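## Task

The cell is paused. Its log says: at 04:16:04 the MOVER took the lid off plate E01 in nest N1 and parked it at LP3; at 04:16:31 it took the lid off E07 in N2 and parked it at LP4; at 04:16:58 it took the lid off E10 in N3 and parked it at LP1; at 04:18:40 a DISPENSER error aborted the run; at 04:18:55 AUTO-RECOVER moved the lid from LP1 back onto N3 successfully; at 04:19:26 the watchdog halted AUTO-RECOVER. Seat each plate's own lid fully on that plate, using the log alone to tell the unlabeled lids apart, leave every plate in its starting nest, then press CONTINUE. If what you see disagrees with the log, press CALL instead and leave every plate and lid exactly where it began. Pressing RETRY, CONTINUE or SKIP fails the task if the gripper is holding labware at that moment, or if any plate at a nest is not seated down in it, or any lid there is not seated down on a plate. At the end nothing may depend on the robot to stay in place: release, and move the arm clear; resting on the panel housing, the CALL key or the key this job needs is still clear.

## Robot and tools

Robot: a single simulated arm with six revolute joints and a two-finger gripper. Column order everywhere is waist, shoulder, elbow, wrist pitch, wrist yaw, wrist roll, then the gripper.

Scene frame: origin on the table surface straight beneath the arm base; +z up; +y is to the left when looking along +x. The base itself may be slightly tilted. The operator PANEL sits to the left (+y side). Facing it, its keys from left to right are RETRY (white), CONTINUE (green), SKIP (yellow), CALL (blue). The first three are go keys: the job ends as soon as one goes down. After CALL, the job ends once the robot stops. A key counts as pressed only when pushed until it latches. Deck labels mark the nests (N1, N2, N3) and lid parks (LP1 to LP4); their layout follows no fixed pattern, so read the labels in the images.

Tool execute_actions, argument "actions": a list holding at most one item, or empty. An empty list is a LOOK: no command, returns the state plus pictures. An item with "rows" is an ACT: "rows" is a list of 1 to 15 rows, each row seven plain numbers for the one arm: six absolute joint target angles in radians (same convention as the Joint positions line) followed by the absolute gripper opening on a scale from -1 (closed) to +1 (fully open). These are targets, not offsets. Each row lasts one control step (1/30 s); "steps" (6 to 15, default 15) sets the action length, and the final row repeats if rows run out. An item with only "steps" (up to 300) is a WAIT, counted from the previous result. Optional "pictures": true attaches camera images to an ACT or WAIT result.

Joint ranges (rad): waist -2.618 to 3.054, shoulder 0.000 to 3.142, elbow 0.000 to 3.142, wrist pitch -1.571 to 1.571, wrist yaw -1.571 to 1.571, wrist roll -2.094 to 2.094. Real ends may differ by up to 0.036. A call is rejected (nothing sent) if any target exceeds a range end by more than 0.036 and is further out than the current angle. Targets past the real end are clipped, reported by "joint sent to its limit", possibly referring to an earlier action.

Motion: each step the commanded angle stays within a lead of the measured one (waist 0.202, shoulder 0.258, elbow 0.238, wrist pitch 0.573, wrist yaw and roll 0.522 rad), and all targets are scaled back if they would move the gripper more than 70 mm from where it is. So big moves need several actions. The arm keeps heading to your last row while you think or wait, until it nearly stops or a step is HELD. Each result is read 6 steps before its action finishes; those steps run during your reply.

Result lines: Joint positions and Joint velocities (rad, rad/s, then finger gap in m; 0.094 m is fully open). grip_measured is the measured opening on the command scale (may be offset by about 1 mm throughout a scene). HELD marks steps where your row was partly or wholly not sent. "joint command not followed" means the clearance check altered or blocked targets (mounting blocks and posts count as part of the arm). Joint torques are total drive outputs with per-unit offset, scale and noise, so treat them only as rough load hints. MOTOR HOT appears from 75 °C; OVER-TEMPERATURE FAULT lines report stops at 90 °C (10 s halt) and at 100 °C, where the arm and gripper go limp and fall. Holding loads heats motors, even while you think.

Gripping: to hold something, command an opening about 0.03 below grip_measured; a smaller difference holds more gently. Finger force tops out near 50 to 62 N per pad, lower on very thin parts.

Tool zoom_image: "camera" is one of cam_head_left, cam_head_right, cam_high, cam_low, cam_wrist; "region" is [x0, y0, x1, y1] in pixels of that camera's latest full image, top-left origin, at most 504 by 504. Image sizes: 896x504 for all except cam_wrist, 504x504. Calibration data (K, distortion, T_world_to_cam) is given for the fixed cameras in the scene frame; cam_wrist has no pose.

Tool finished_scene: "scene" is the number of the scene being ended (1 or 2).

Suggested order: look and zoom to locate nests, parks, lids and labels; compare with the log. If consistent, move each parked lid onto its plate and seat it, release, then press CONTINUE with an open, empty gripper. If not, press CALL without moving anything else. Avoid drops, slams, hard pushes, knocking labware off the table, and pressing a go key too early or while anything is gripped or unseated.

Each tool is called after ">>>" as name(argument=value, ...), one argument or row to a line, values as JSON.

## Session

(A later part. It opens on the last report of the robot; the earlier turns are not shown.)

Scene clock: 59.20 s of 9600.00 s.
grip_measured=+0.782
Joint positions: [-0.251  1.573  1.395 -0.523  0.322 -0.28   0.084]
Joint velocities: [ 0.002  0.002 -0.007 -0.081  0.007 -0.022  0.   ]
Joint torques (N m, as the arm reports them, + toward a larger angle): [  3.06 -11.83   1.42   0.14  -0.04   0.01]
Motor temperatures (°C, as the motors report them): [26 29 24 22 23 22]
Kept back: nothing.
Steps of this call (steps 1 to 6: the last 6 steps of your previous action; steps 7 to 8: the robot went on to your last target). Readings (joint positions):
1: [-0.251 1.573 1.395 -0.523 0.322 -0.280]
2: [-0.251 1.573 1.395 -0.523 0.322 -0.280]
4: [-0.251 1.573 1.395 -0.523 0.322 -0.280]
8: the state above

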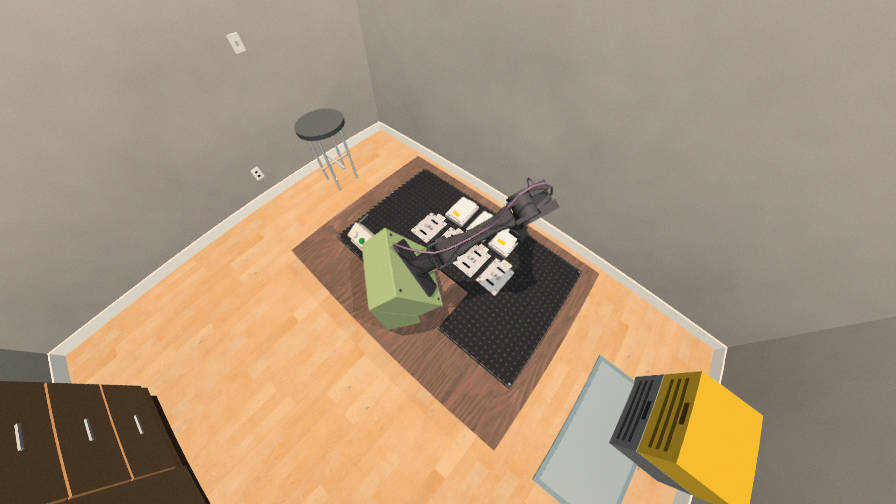

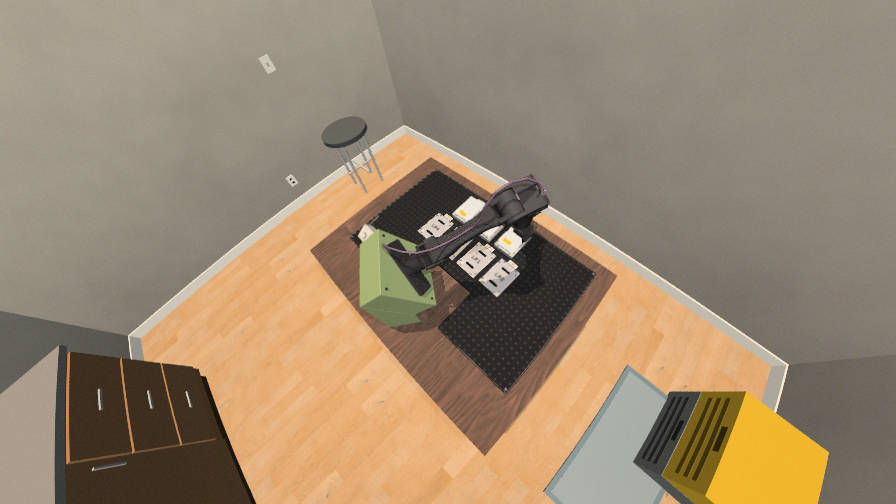

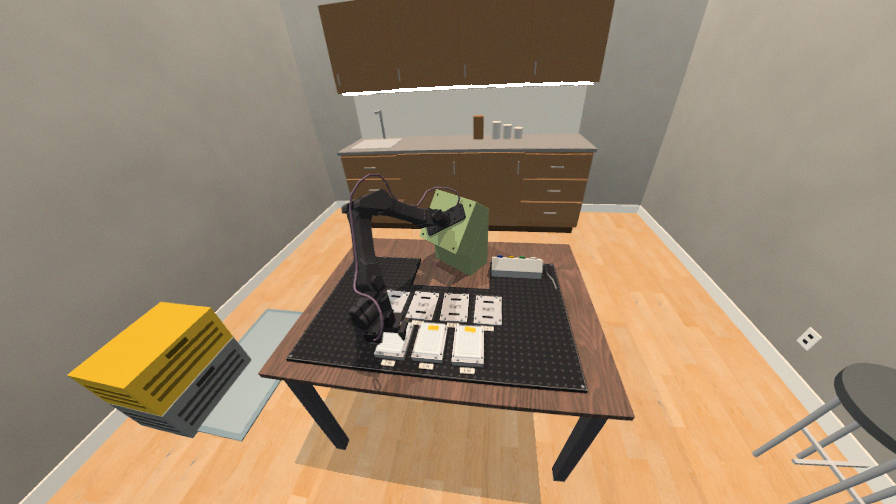

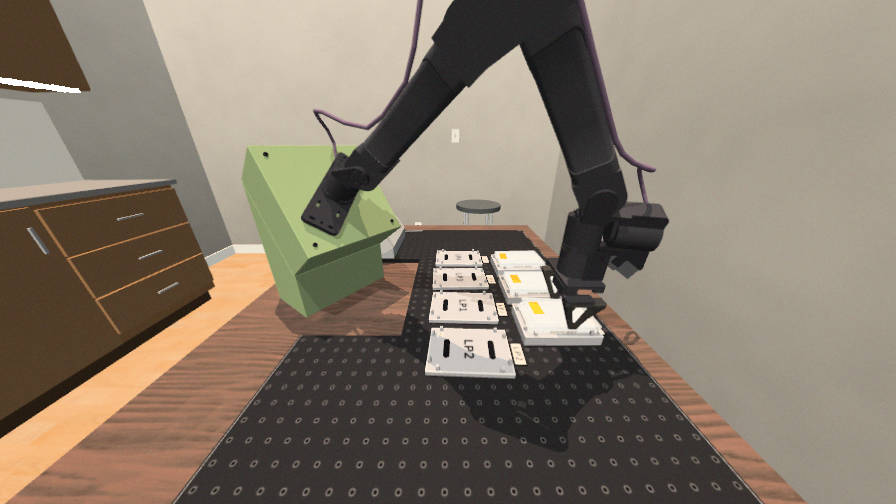

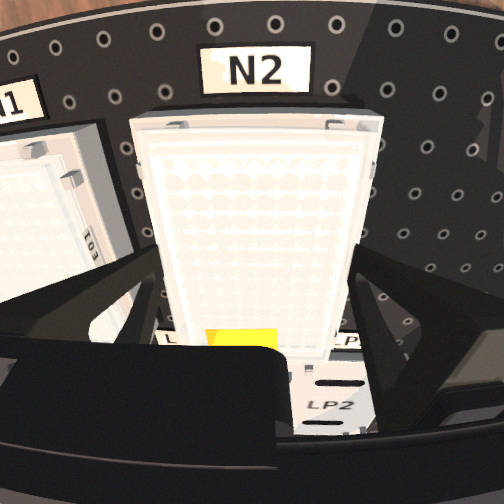

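>>> execute_actions(
  actions=[
    {"rows":[[-0.251,1.545,1.36,-0.55,0.32,-0.28,0.75]],"steps":12},
  ],
)

>>> execute_actions(
  actions=[
    {"rows":[[-0.251,1.59,1.385,-0.53,0.32,-0.28,0.75]],"steps":15},
  ],
  pictures=true,
)

>>> zoom_image(
  camera="cam_wrist",
  region=[100,90,400,260],
)

>>> zoom_image(
  camera="cam_low",
  region=[490,270,630,360],
)

Scene clock: 59.80 s of 9600.00 s.
grip_measured=+0.782
Joint positions: [-0.251  1.573  1.395 -0.524  0.322 -0.28   0.084]
Joint velocities: [-0.027 -0.017 -0.007  0.037  0.022 -0.081 -0.001]
Joint torques (N m, as the arm reports them, + toward a larger angle): [  3.06 -14.41   0.99   0.13  -0.04   0.01]
Motor temperatures (°C, as the motors report them): [26 30 24 22 23 22]
Steps of this call (steps 1 to 12: the robot went on to your last target; steps 13 to 18: the first 6 steps of this action). Readings (joint positions):
13: [-0.251 1.573 1.395 -0.524 0.322 -0.280]
14: [-0.251 1.573 1.395 -0.524 0.322 -0.280]
16: [-0.251 1.573 1.395 -0.524 0.322 -0.280]
18: the state above

Scene clock: 60.30 s of 9600.00 s.
grip_measured=+0.782
Joint positions: [-0.251  1.573  1.395 -0.524  0.322 -0.28   0.084]
Joint velocities: [-0.002  0.002  0.012  0.037  0.007 -0.051 -0.   ]
Joint torques (N m, as the arm reports them, + toward a larger angle): [  3.06 -10.52   3.19   0.3   -0.04   0.01]
Motor temperatures (°C, as the motors report them): [26 30 24 22 23 22]
Steps of this call (steps 1 to 6: the last 6 steps of your previous action; steps 7 to 15: the first 9 steps of this action). Readings (joint positions):
7: [-0.251 1.573 1.395 -0.524 0.322 -0.280]
8: [-0.251 1.573 1.395 -0.524 0.322 -0.280]
10: [-0.251 1.573 1.395 -0.524 0.322 -0.280]
14: [-0.251 1.573 1.395 -0.524 0.322 -0.280]
15: the state above

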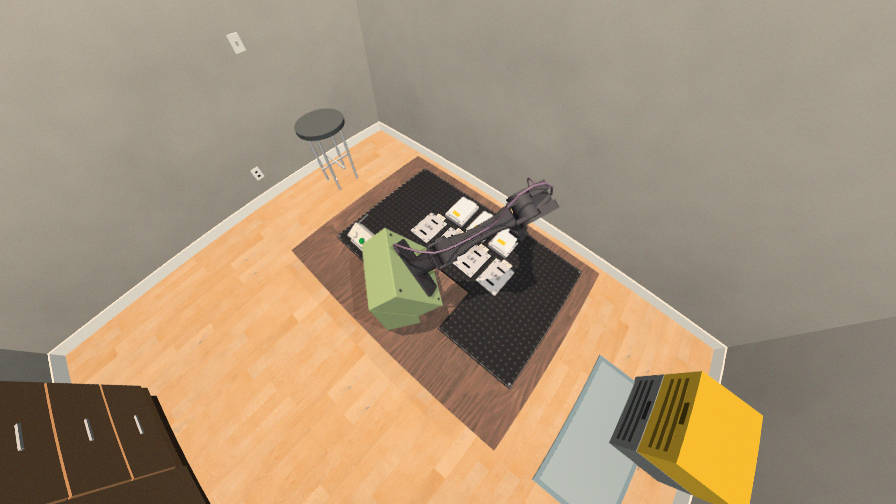

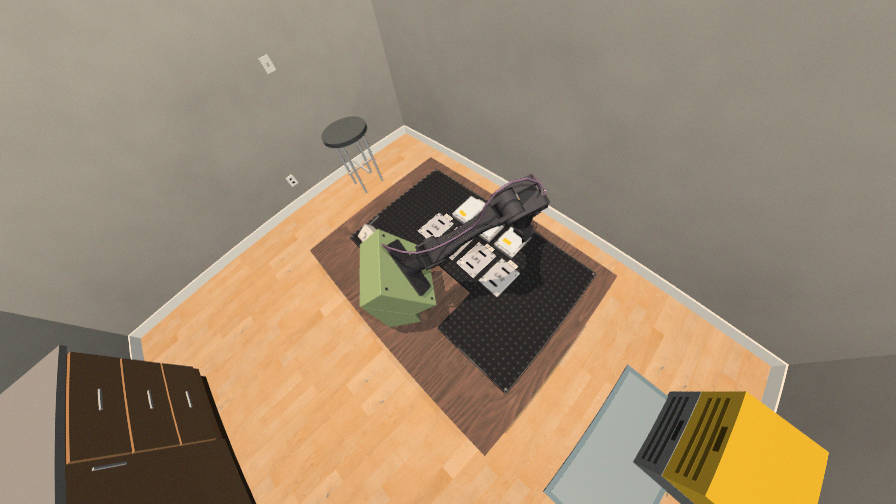

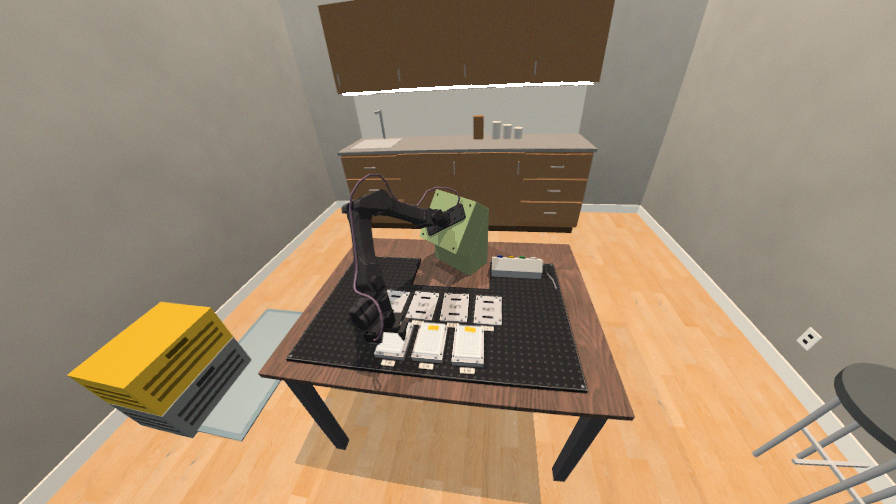

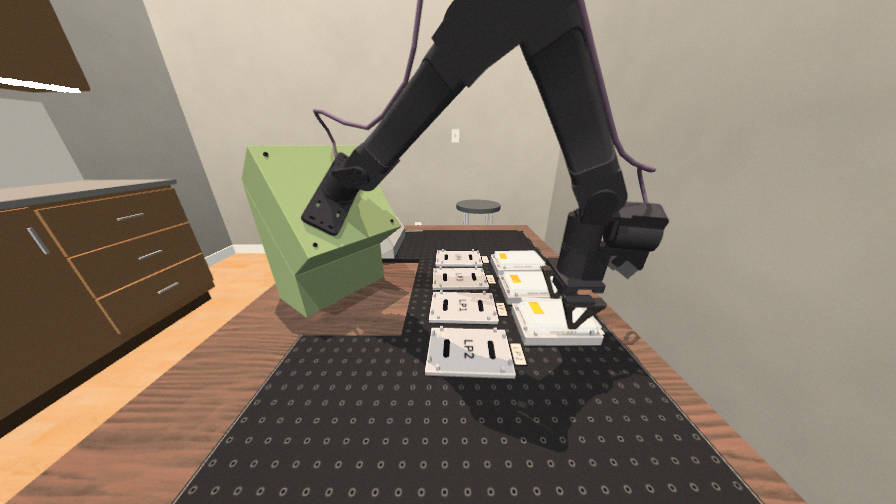

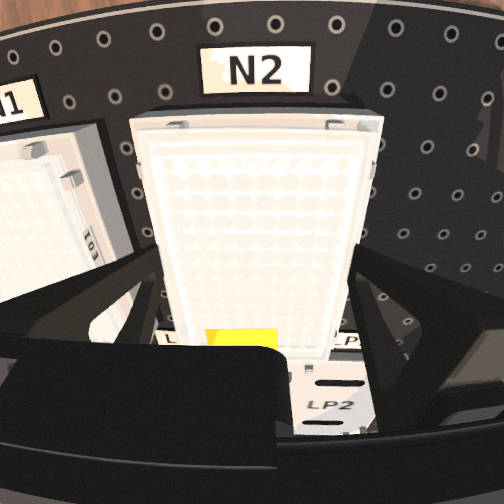

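Region (100, 90, 400, 260) of cam_wrist's 504x504 image, scaled by 1.680, with more detail than that image has; it fills the top 286 rows of this view, and the rest is white.

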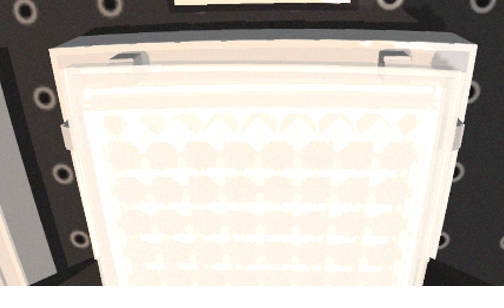

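Region (490, 270, 630, 360) of cam_low's 896x504 image, scaled by 3.600, with more detail than that image has; it fills the top 324 rows of this view, and the rest is white.

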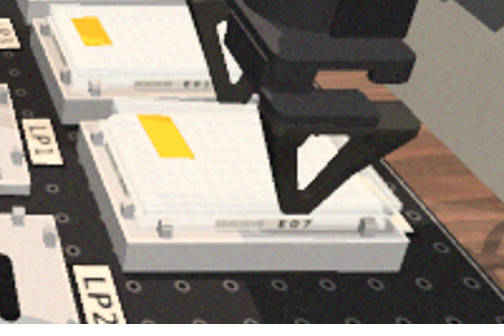

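>>> execute_actions(
  actions=[
    {"rows":[[-0.251,1.573,1.395,-0.524,0.32,-0.28,0.75],[-0.251,1.573,1.395,-0.524,0.32,-0.28,0.8],[-0.251,1.573,1.395,-0.524,0.32,-0.28,0.85],[-0.251,1.573,1.395,-0.524,0.32,-0.28,1],[-0.251,1.573,1.395,-0.524,0.32,-0.28,1],[-0.251,1.573,1.395,-0.524,0.32,-0.28,1],[-0.251,1.573,1.395,-0.524,0.32,-0.28,1],[-0.251,1.573,1.395,-0.524,0.32,-0.28,1],[-0.235,1.52,1.395,-0.57,0.33,-0.28,1]],"steps":15},
  ],
)

>>> execute_actions(
  actions=[
    {"rows":[[-0.12,1.36,1.30,-0.62,0.40,-0.2,1]],"steps":15},
  ],
)

>>> execute_actions(
  actions=[
    {"rows":[[0.2,1.36,1.1,-0.62,0.55,0,-1]],"steps":15},
  ],
  pictures=true,
)

>>> zoom_image(
  camera="cam_low",
  region=[485,245,615,350],
)

>>> zoom_image(
  camera="cam_high",
  region=[370,310,500,375],
)

Scene clock: 61.10 s of 9600.00 s.
grip_measured=+1.000
Joint positions: [-0.251  1.571  1.395 -0.527  0.322 -0.28   0.094]
Joint velocities: [-0.007 -0.085 -0.007 -0.227  0.037  0.037  0.   ]
Joint torques (N m, as the arm reports them, + toward a larger angle): [  4.38 -15.99   4.06   0.23   0.07   0.02]
Motor temperatures (°C, as the motors report them): [26 30 24 22 23 22]
Steps of this call (steps 1 to 6: the last 6 steps of your previous action; steps 7 to 15: the robot went on to your last target; steps 16 to 24: the first 9 steps of this action). Readings (joint positions):
16: [-0.251 1.573 1.395 -0.523 0.322 -0.280]
17: [-0.251 1.573 1.395 -0.523 0.322 -0.280]
19: [-0.251 1.573 1.395 -0.523 0.322 -0.280]
23: [-0.251 1.573 1.395 -0.523 0.322 -0.280]
24: the state above

Scene clock: 61.60 s of 9600.00 s.
grip_measured=+1.000
Joint positions: [-0.119  1.359  1.314 -0.605  0.382 -0.217  0.094]
Joint velocities: [-0.012 -0.012 -0.007 -0.037  0.095  0.081  0.   ]
Joint torques (N m, as the arm reports them, + toward a larger angle): [  2.76 -10.47   3.35   0.34  -0.04   0.06]
Motor temperatures (°C, as the motors report them): [26 30 24 22 23 22]
Steps of this call (steps 1 to 6: the last 6 steps of your previous action; steps 7 to 15: the first 9 steps of this action). Readings (joint positions):
7: [-0.239 1.521 1.380 -0.546 0.339 -0.269]
8: [-0.216 1.487 1.349 -0.557 0.355 -0.255]
10: [-0.154 1.417 1.315 -0.598 0.366 -0.239]
14: [-0.119 1.360 1.314 -0.605 0.377 -0.220]
15: the state above

Scene clock: 62.10 s of 9600.00 s.
grip_measured=-0.979
Joint positions: [ 0.205  1.364  1.104 -0.625  0.501 -0.043  0.001]
Joint velocities: [ 0.022 -0.007 -0.027 -0.095  0.125  0.3   -0.01 ]
Joint torques (N m, as the arm reports them, + toward a larger angle): [ 3.37 -8.01  3.53  0.52  0.24  0.1 ]
Motor temperatures (°C, as the motors report them): [26 30 24 22 23 22]
Steps of this call (steps 1 to 6: the last 6 steps of your previous action; steps 7 to 15: the first 9 steps of this action). Readings (joint positions):
7: [-0.104 1.357 1.294 -0.595 0.416 -0.187]
8: [-0.070 1.348 1.260 -0.579 0.445 -0.158]
10: [0.031 1.348 1.189 -0.581 0.481 -0.112]
14: [0.199 1.363 1.107 -0.619 0.498 -0.052]
15: the state above

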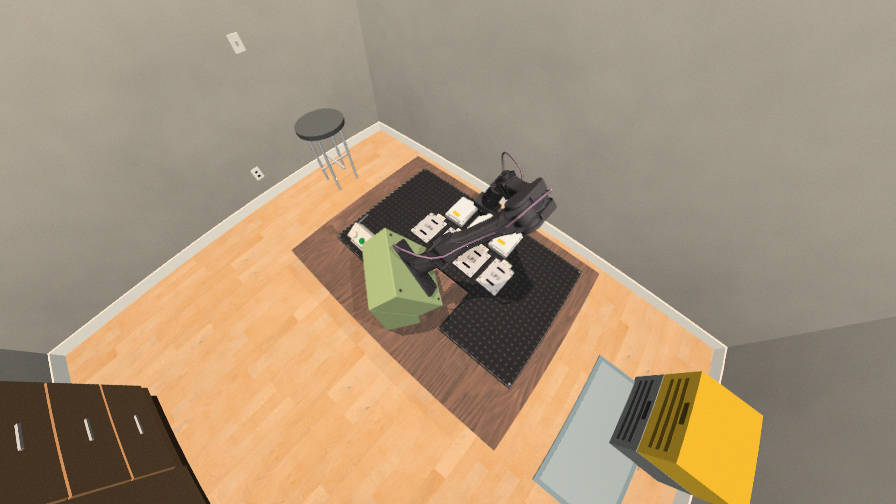

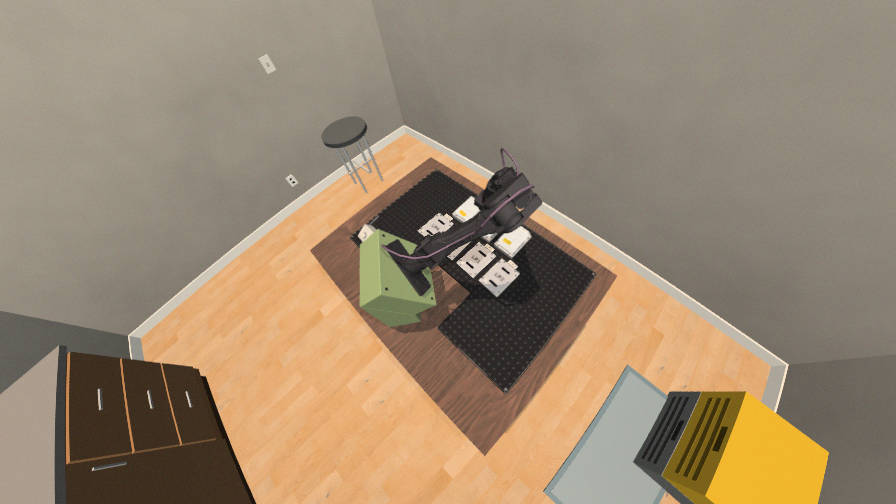

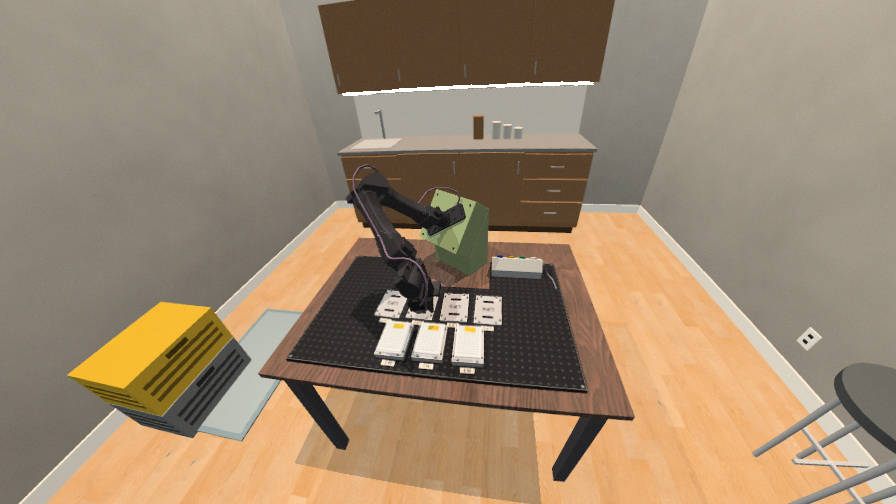

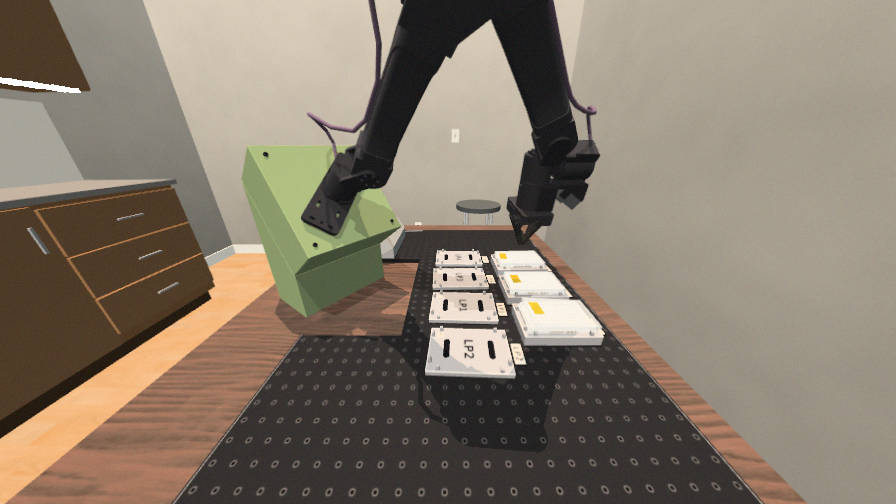

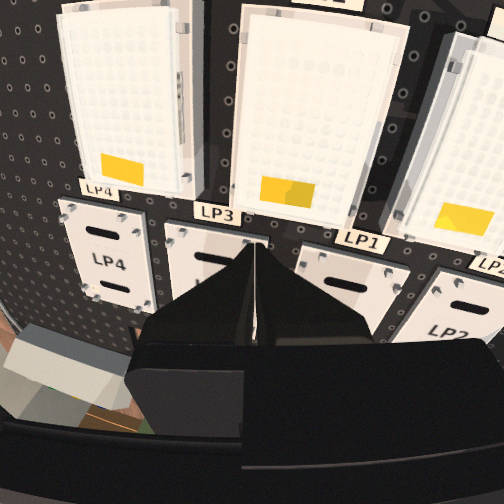

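Region (485, 245, 615, 350) of cam_low's 896x504 image, scaled by 3.877, with more detail than that image has; it fills the top 407 rows of this view, and the rest is white.

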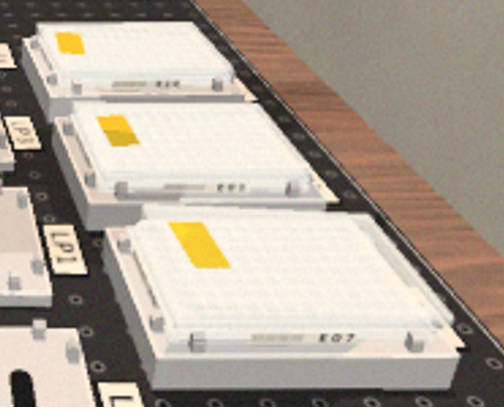

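Region (370, 310, 500, 375) of cam_high's 896x504 image, scaled by 3.877, with more detail than that image has.

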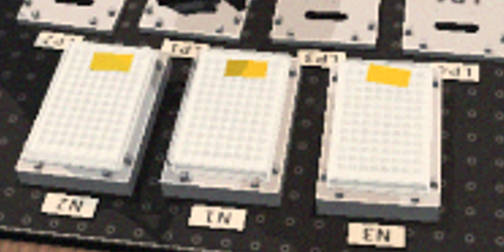

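>>> zoom_image(
  camera="cam_low",
  region=[505,290,565,345],
)

>>> zoom_image(
  camera="cam_low",
  region=[555,290,615,345],
)

>>> zoom_image(
  camera="cam_high",
  region=[370,315,450,370],
)

Region (505, 290, 565, 345) of cam_low's 896x504 image, scaled by 8.400, with more detail than that image has; it fills the top 462 rows of this view, and the rest is white.

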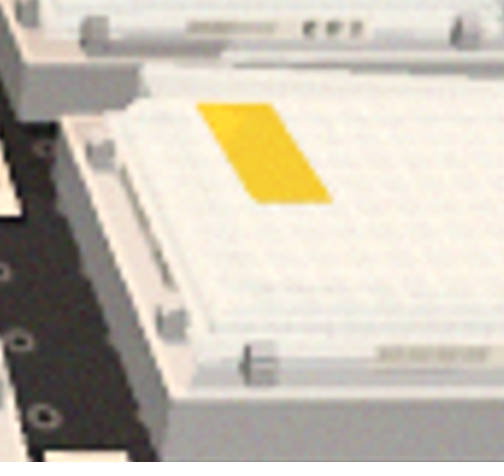

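Region (555, 290, 615, 345) of cam_low's 896x504 image, scaled by 8.400, with more detail than that image has; it fills the top 462 rows of this view, and the rest is white.

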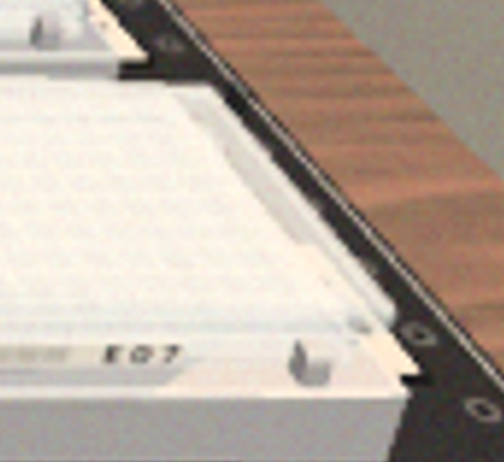

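Region (370, 315, 450, 370) of cam_high's 896x504 image, scaled by 6.300, with more detail than that image has; it fills the top 346 rows of this view, and the rest is white.

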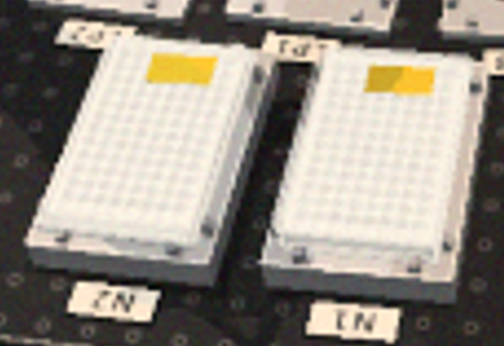

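>>> execute_actions(
  actions=[
    {"rows":[[-0.1,1.36,1.30,-0.62,0.40,-0.2,1]],"steps":15},
  ],
)

>>> execute_actions(
  actions=[
    {"rows":[[-0.2,1.46,1.39,-0.6,0.33,-0.27,1]],"steps":15},
  ],
)

>>> execute_actions(
  actions=[
    {"rows":[[-0.24,1.53,1.41,-0.55,0.315,-0.28,1],[-0.25,1.55,1.415,-0.53,0.315,-0.28,1],[-0.255,1.57,1.415,-0.52,0.315,-0.28,1],[-0.262,1.59,1.415,-0.515,0.315,-0.28,1]],"steps":15},
  ],
  pictures=true,
)

Scene clock: 62.97 s of 9600.00 s.
grip_measured=+1.000
Joint positions: [-0.121  1.369  1.289 -0.604  0.446 -0.159  0.094]
Joint velocities: [-0.012 -0.022  0.012  0.007 -0.125 -0.271  0.   ]
Joint torques (N m, as the arm reports them, + toward a larger angle): [  4.49 -11.13   5.46   0.28  -0.32  -0.1 ]
Motor temperatures (°C, as the motors report them): [26 30 24 22 23 22]
Steps of this call (steps 1 to 6: the last 6 steps of your previous action; steps 7 to 17: the robot went on to your last target; steps 18 to 26: the first 9 steps of this action). Readings (joint positions):
18: [0.185 1.365 1.121 -0.640 0.517 -0.029]
19: [0.145 1.372 1.153 -0.652 0.489 -0.056]
21: [0.032 1.375 1.220 -0.643 0.456 -0.100]
25: [-0.119 1.371 1.288 -0.605 0.448 -0.152]
26: the state above

Scene clock: 63.47 s of 9600.00 s.
grip_measured=+1.000
Joint positions: [-0.203  1.448  1.365 -0.599  0.354 -0.251  0.094]
Joint velocities: [-0.007 -0.012 -0.007 -0.007 -0.095 -0.081  0.   ]
Joint torques (N m, as the arm reports them, + toward a larger angle): [  3.09 -10.33   6.62   0.37  -0.13  -0.08]
Motor temperatures (°C, as the motors report them): [26 30 25 22 23 22]
Steps of this call (steps 1 to 6: the last 6 steps of your previous action; steps 7 to 15: the first 9 steps of this action). Readings (joint positions):
7: [-0.125 1.378 1.301 -0.620 0.404 -0.196]
8: [-0.143 1.396 1.326 -0.623 0.387 -0.210]
10: [-0.182 1.430 1.360 -0.605 0.372 -0.229]
14: [-0.203 1.448 1.365 -0.599 0.358 -0.249]
15: the state above

Scene clock: 63.97 s of 9600.00 s.
grip_measured=+1.000
Joint positions: [-0.258  1.582  1.4   -0.534  0.313 -0.27   0.094]
Joint velocities: [ 0.002  0.076  0.012  0.051 -0.051  0.037  0.   ]
Joint torques (N m, as the arm reports them, + toward a larger angle): [  2.77 -11.87   5.33   0.42   0.    -0.07]
Motor temperatures (°C, as the motors report them): [26 30 25 22 23 22]
Steps of this call (steps 1 to 6: the last 6 steps of your previous action; steps 7 to 15: the first 9 steps of this action). Readings (joint positions):
7: [-0.207 1.454 1.369 -0.598 0.341 -0.262]
8: [-0.214 1.468 1.379 -0.590 0.337 -0.264]
10: [-0.236 1.512 1.397 -0.557 0.333 -0.267]
14: [-0.259 1.577 1.400 -0.534 0.314 -0.269]
15: the state above

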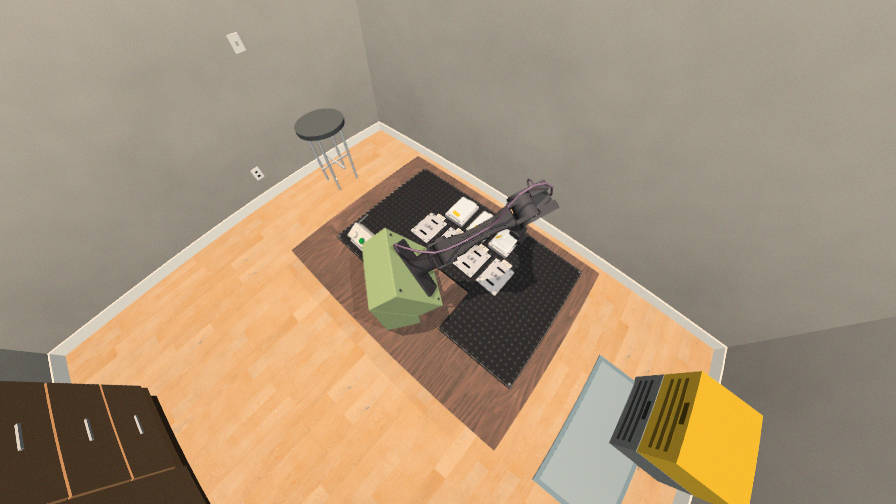

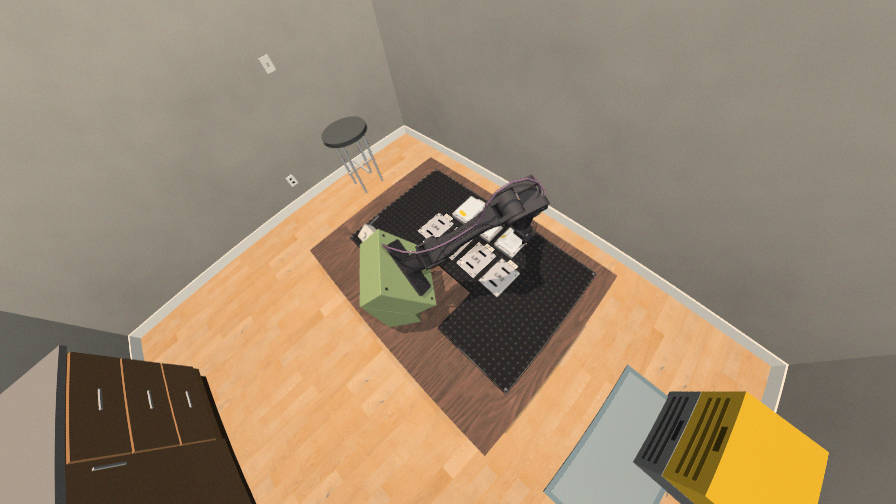

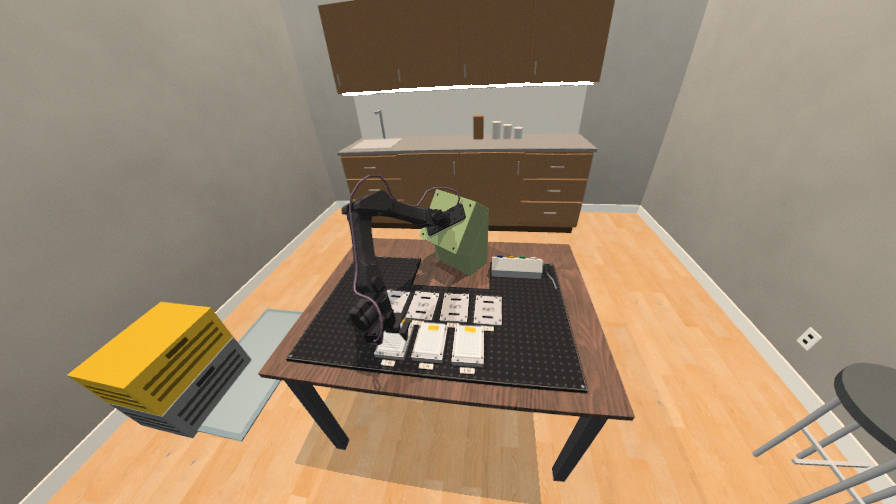

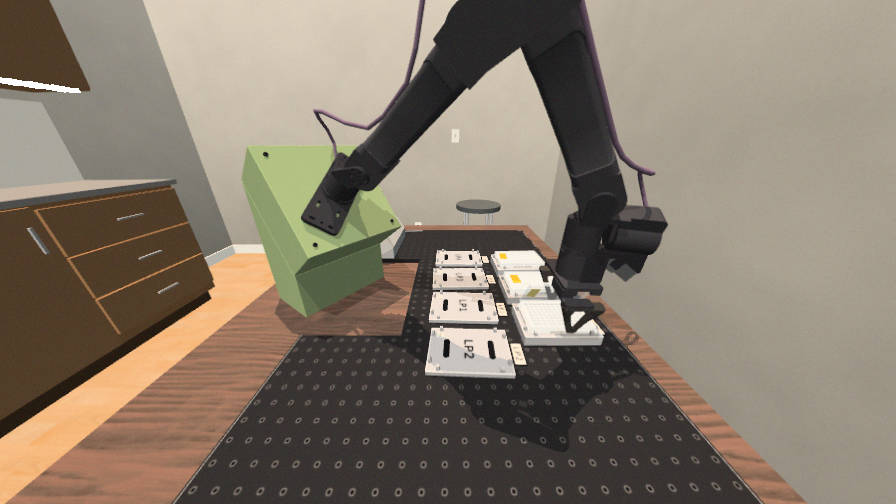

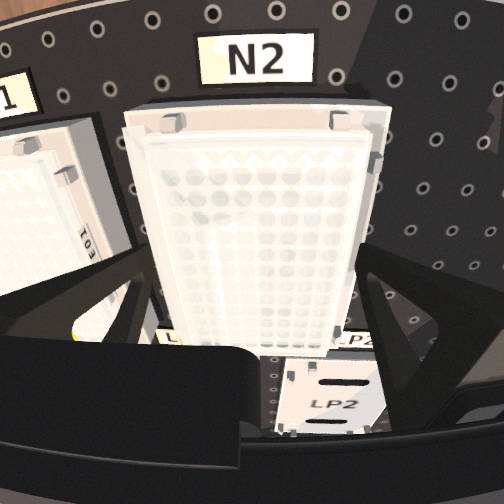

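>>> execute_actions(
  actions=[
    {"rows":[[-0.2,1.46,1.39,-0.6,0.33,-0.27,1]],"steps":15},
  ],
  pictures=true,
)

>>> zoom_image(
  camera="cam_low",
  region=[485,245,615,350],
)

>>> zoom_image(
  camera="cam_high",
  region=[360,300,460,375],
)

Scene clock: 64.53 s of 9600.00 s.
grip_measured=+1.000
Joint positions: [-0.209  1.46   1.392 -0.577  0.323 -0.272  0.094]
Joint velocities: [-0.017 -0.002 -0.017  0.007  0.11  -0.037  0.   ]
Joint torques (N m, as the arm reports them, + toward a larger angle): [  3.65 -11.67   4.37   0.27  -0.04   0.02]
Motor temperatures (°C, as the motors report them): [26 31 25 22 23 22]
Steps of this call (steps 1 to 6: the last 6 steps of your previous action; steps 7 to 8: the robot went on to your last target; steps 9 to 17: the first 9 steps of this action). Readings (joint positions):
9: [-0.255 1.575 1.399 -0.532 0.315 -0.272]
10: [-0.247 1.559 1.394 -0.550 0.318 -0.272]
12: [-0.225 1.516 1.392 -0.576 0.320 -0.272]
16: [-0.209 1.461 1.392 -0.577 0.321 -0.272]
17: the state above

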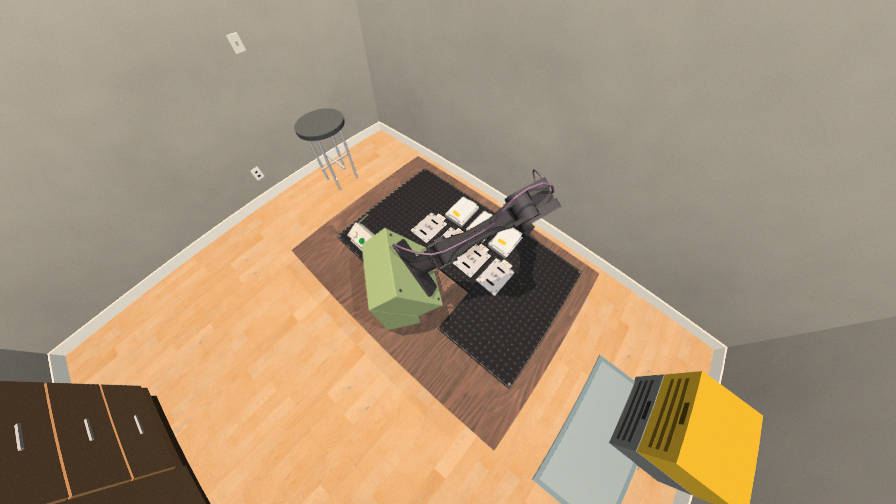

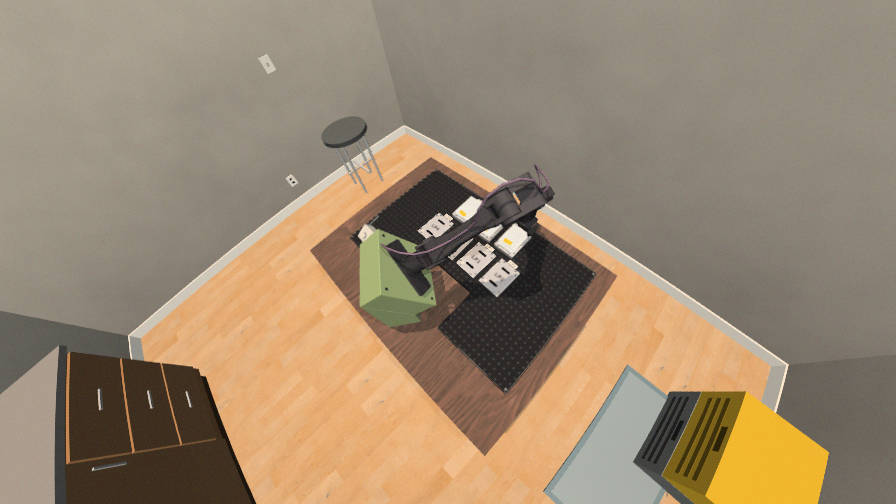

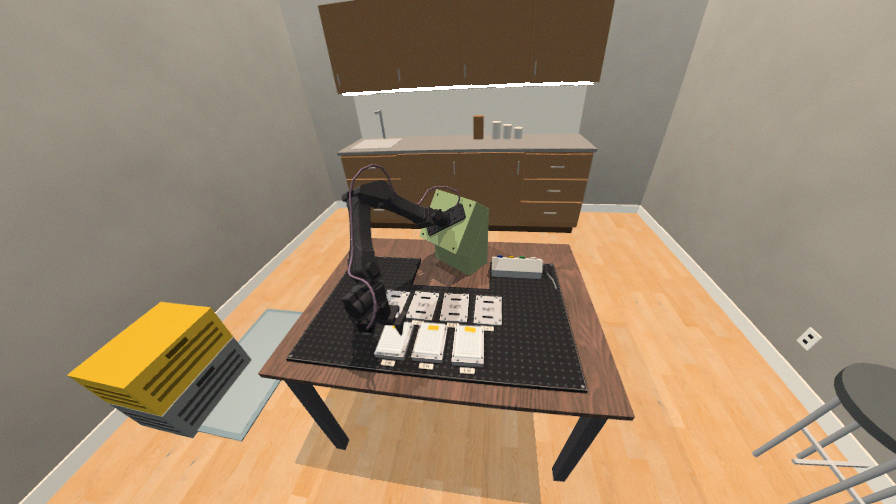

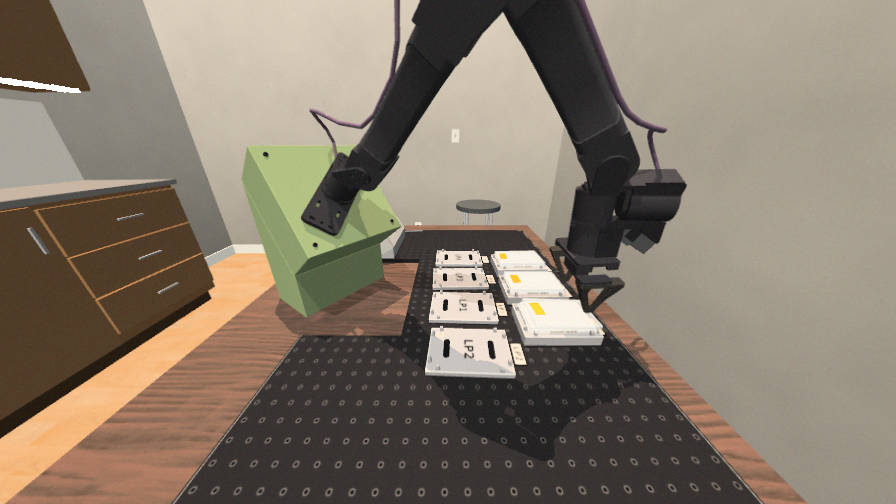

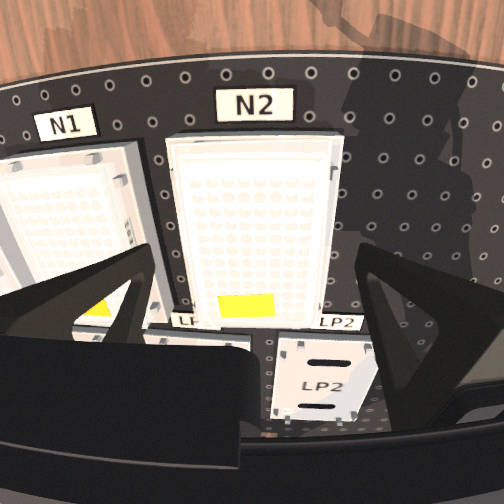

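Region (485, 245, 615, 350) of cam_low's 896x504 image, scaled by 3.877, with more detail than that image has; it fills the top 407 rows of this view, and the rest is white.

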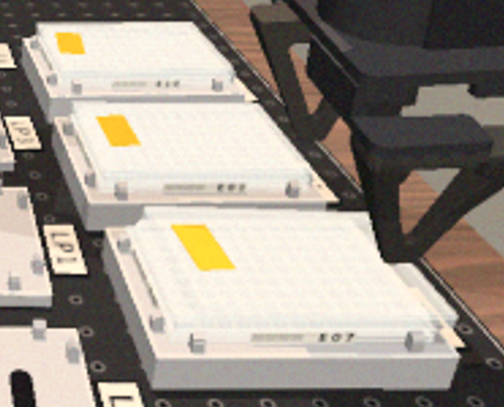

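Region (360, 300, 460, 375) of cam_high's 896x504 image, scaled by 5.040, with more detail than that image has; it fills the top 378 rows of this view, and the rest is white.

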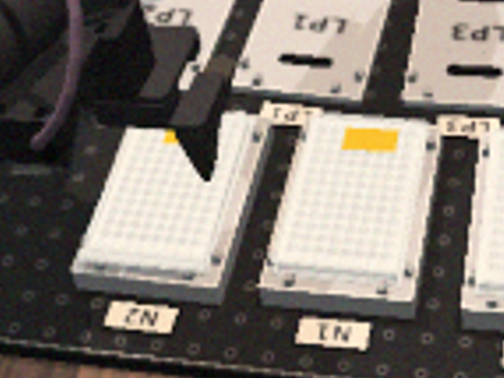

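>>> execute_actions(
  actions=[
    {"rows":[[-0.232,1.56,1.40,-0.52,0.32,-0.275,1]],"steps":15},
  ],
  pictures=true,
)

Scene clock: 65.10 s of 9600.00 s.
grip_measured=+1.000
Joint positions: [-0.229  1.558  1.392 -0.539  0.331 -0.273  0.094]
Joint velocities: [ 0.017 -0.007  0.007  0.11  -0.037 -0.051  0.   ]
Joint torques (N m, as the arm reports them, + toward a larger angle): [  2.94 -11.67   4.86   0.46  -0.14  -0.02]
Motor temperatures (°C, as the motors report them): [26 31 25 22 23 22]
Steps of this call (steps 1 to 6: the last 6 steps of your previous action; steps 7 to 8: the robot went on to your last target; steps 9 to 17: the first 9 steps of this action). Readings (joint positions):
9: [-0.211 1.467 1.392 -0.584 0.324 -0.272]
10: [-0.214 1.479 1.392 -0.565 0.324 -0.272]
12: [-0.223 1.514 1.392 -0.544 0.324 -0.272]
16: [-0.228 1.558 1.392 -0.539 0.331 -0.273]
17: the state above

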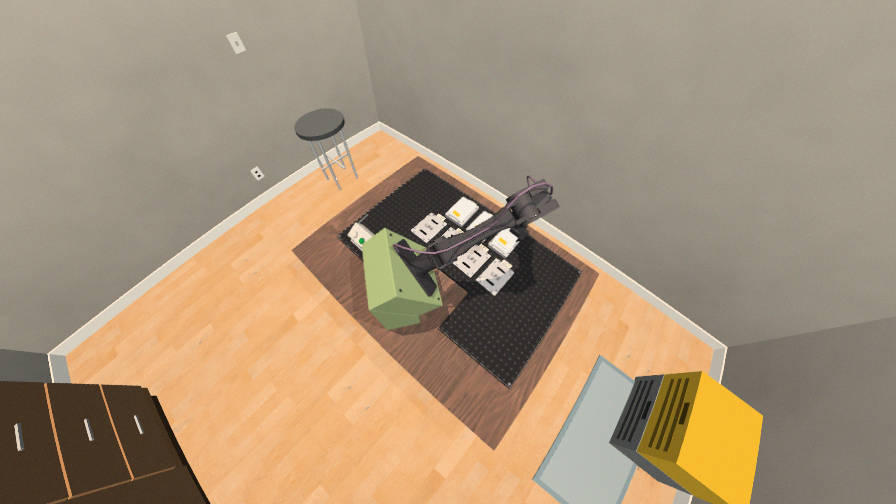

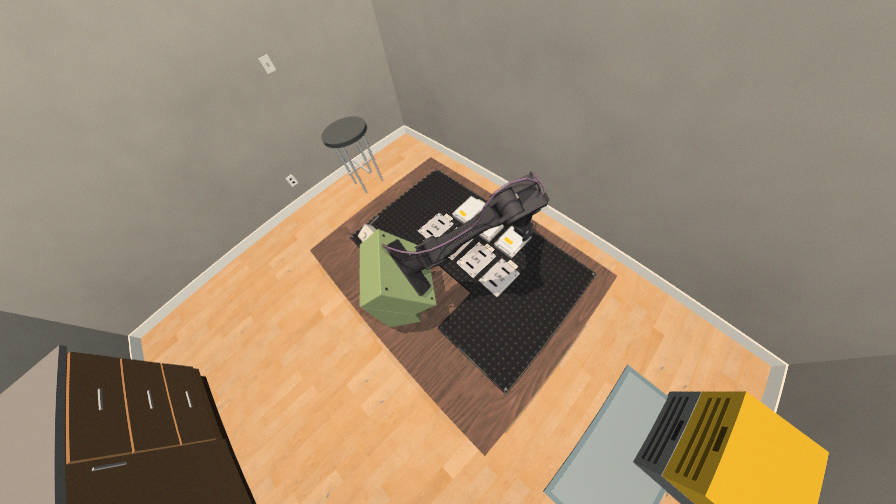

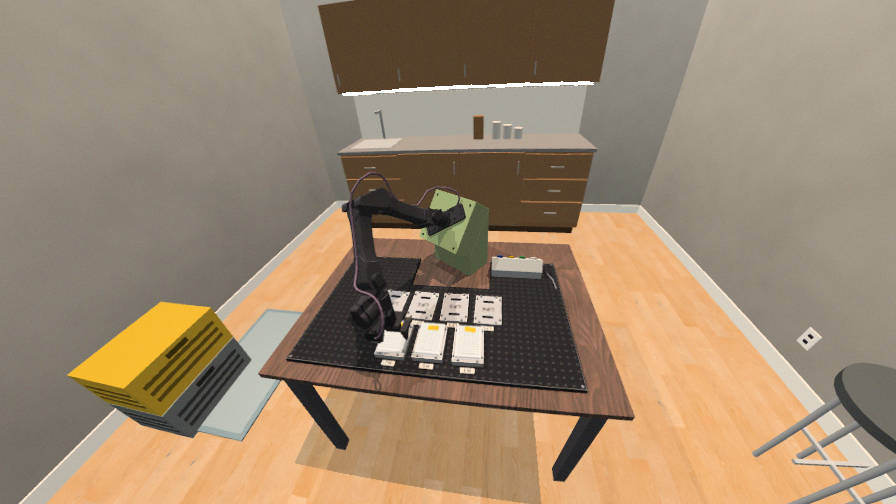

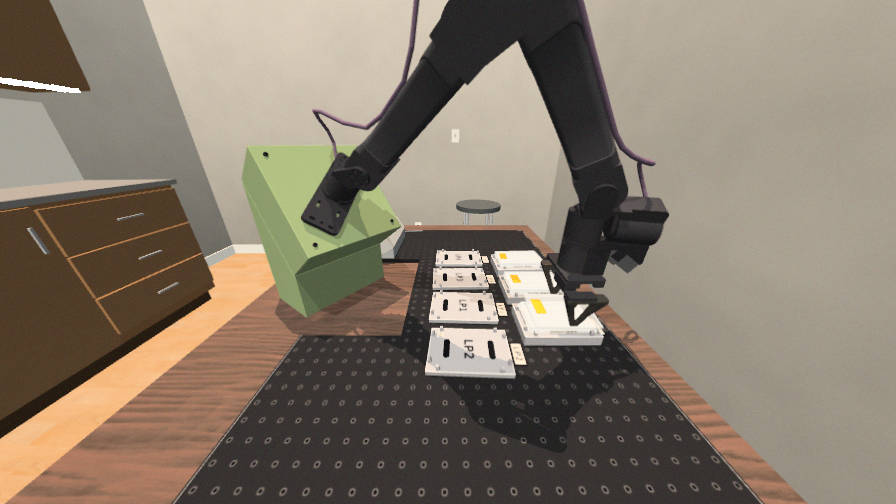

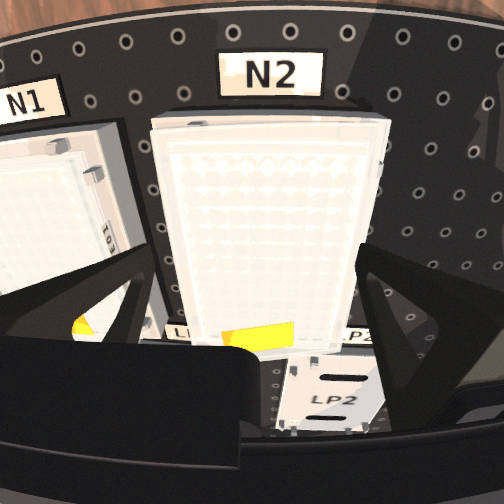

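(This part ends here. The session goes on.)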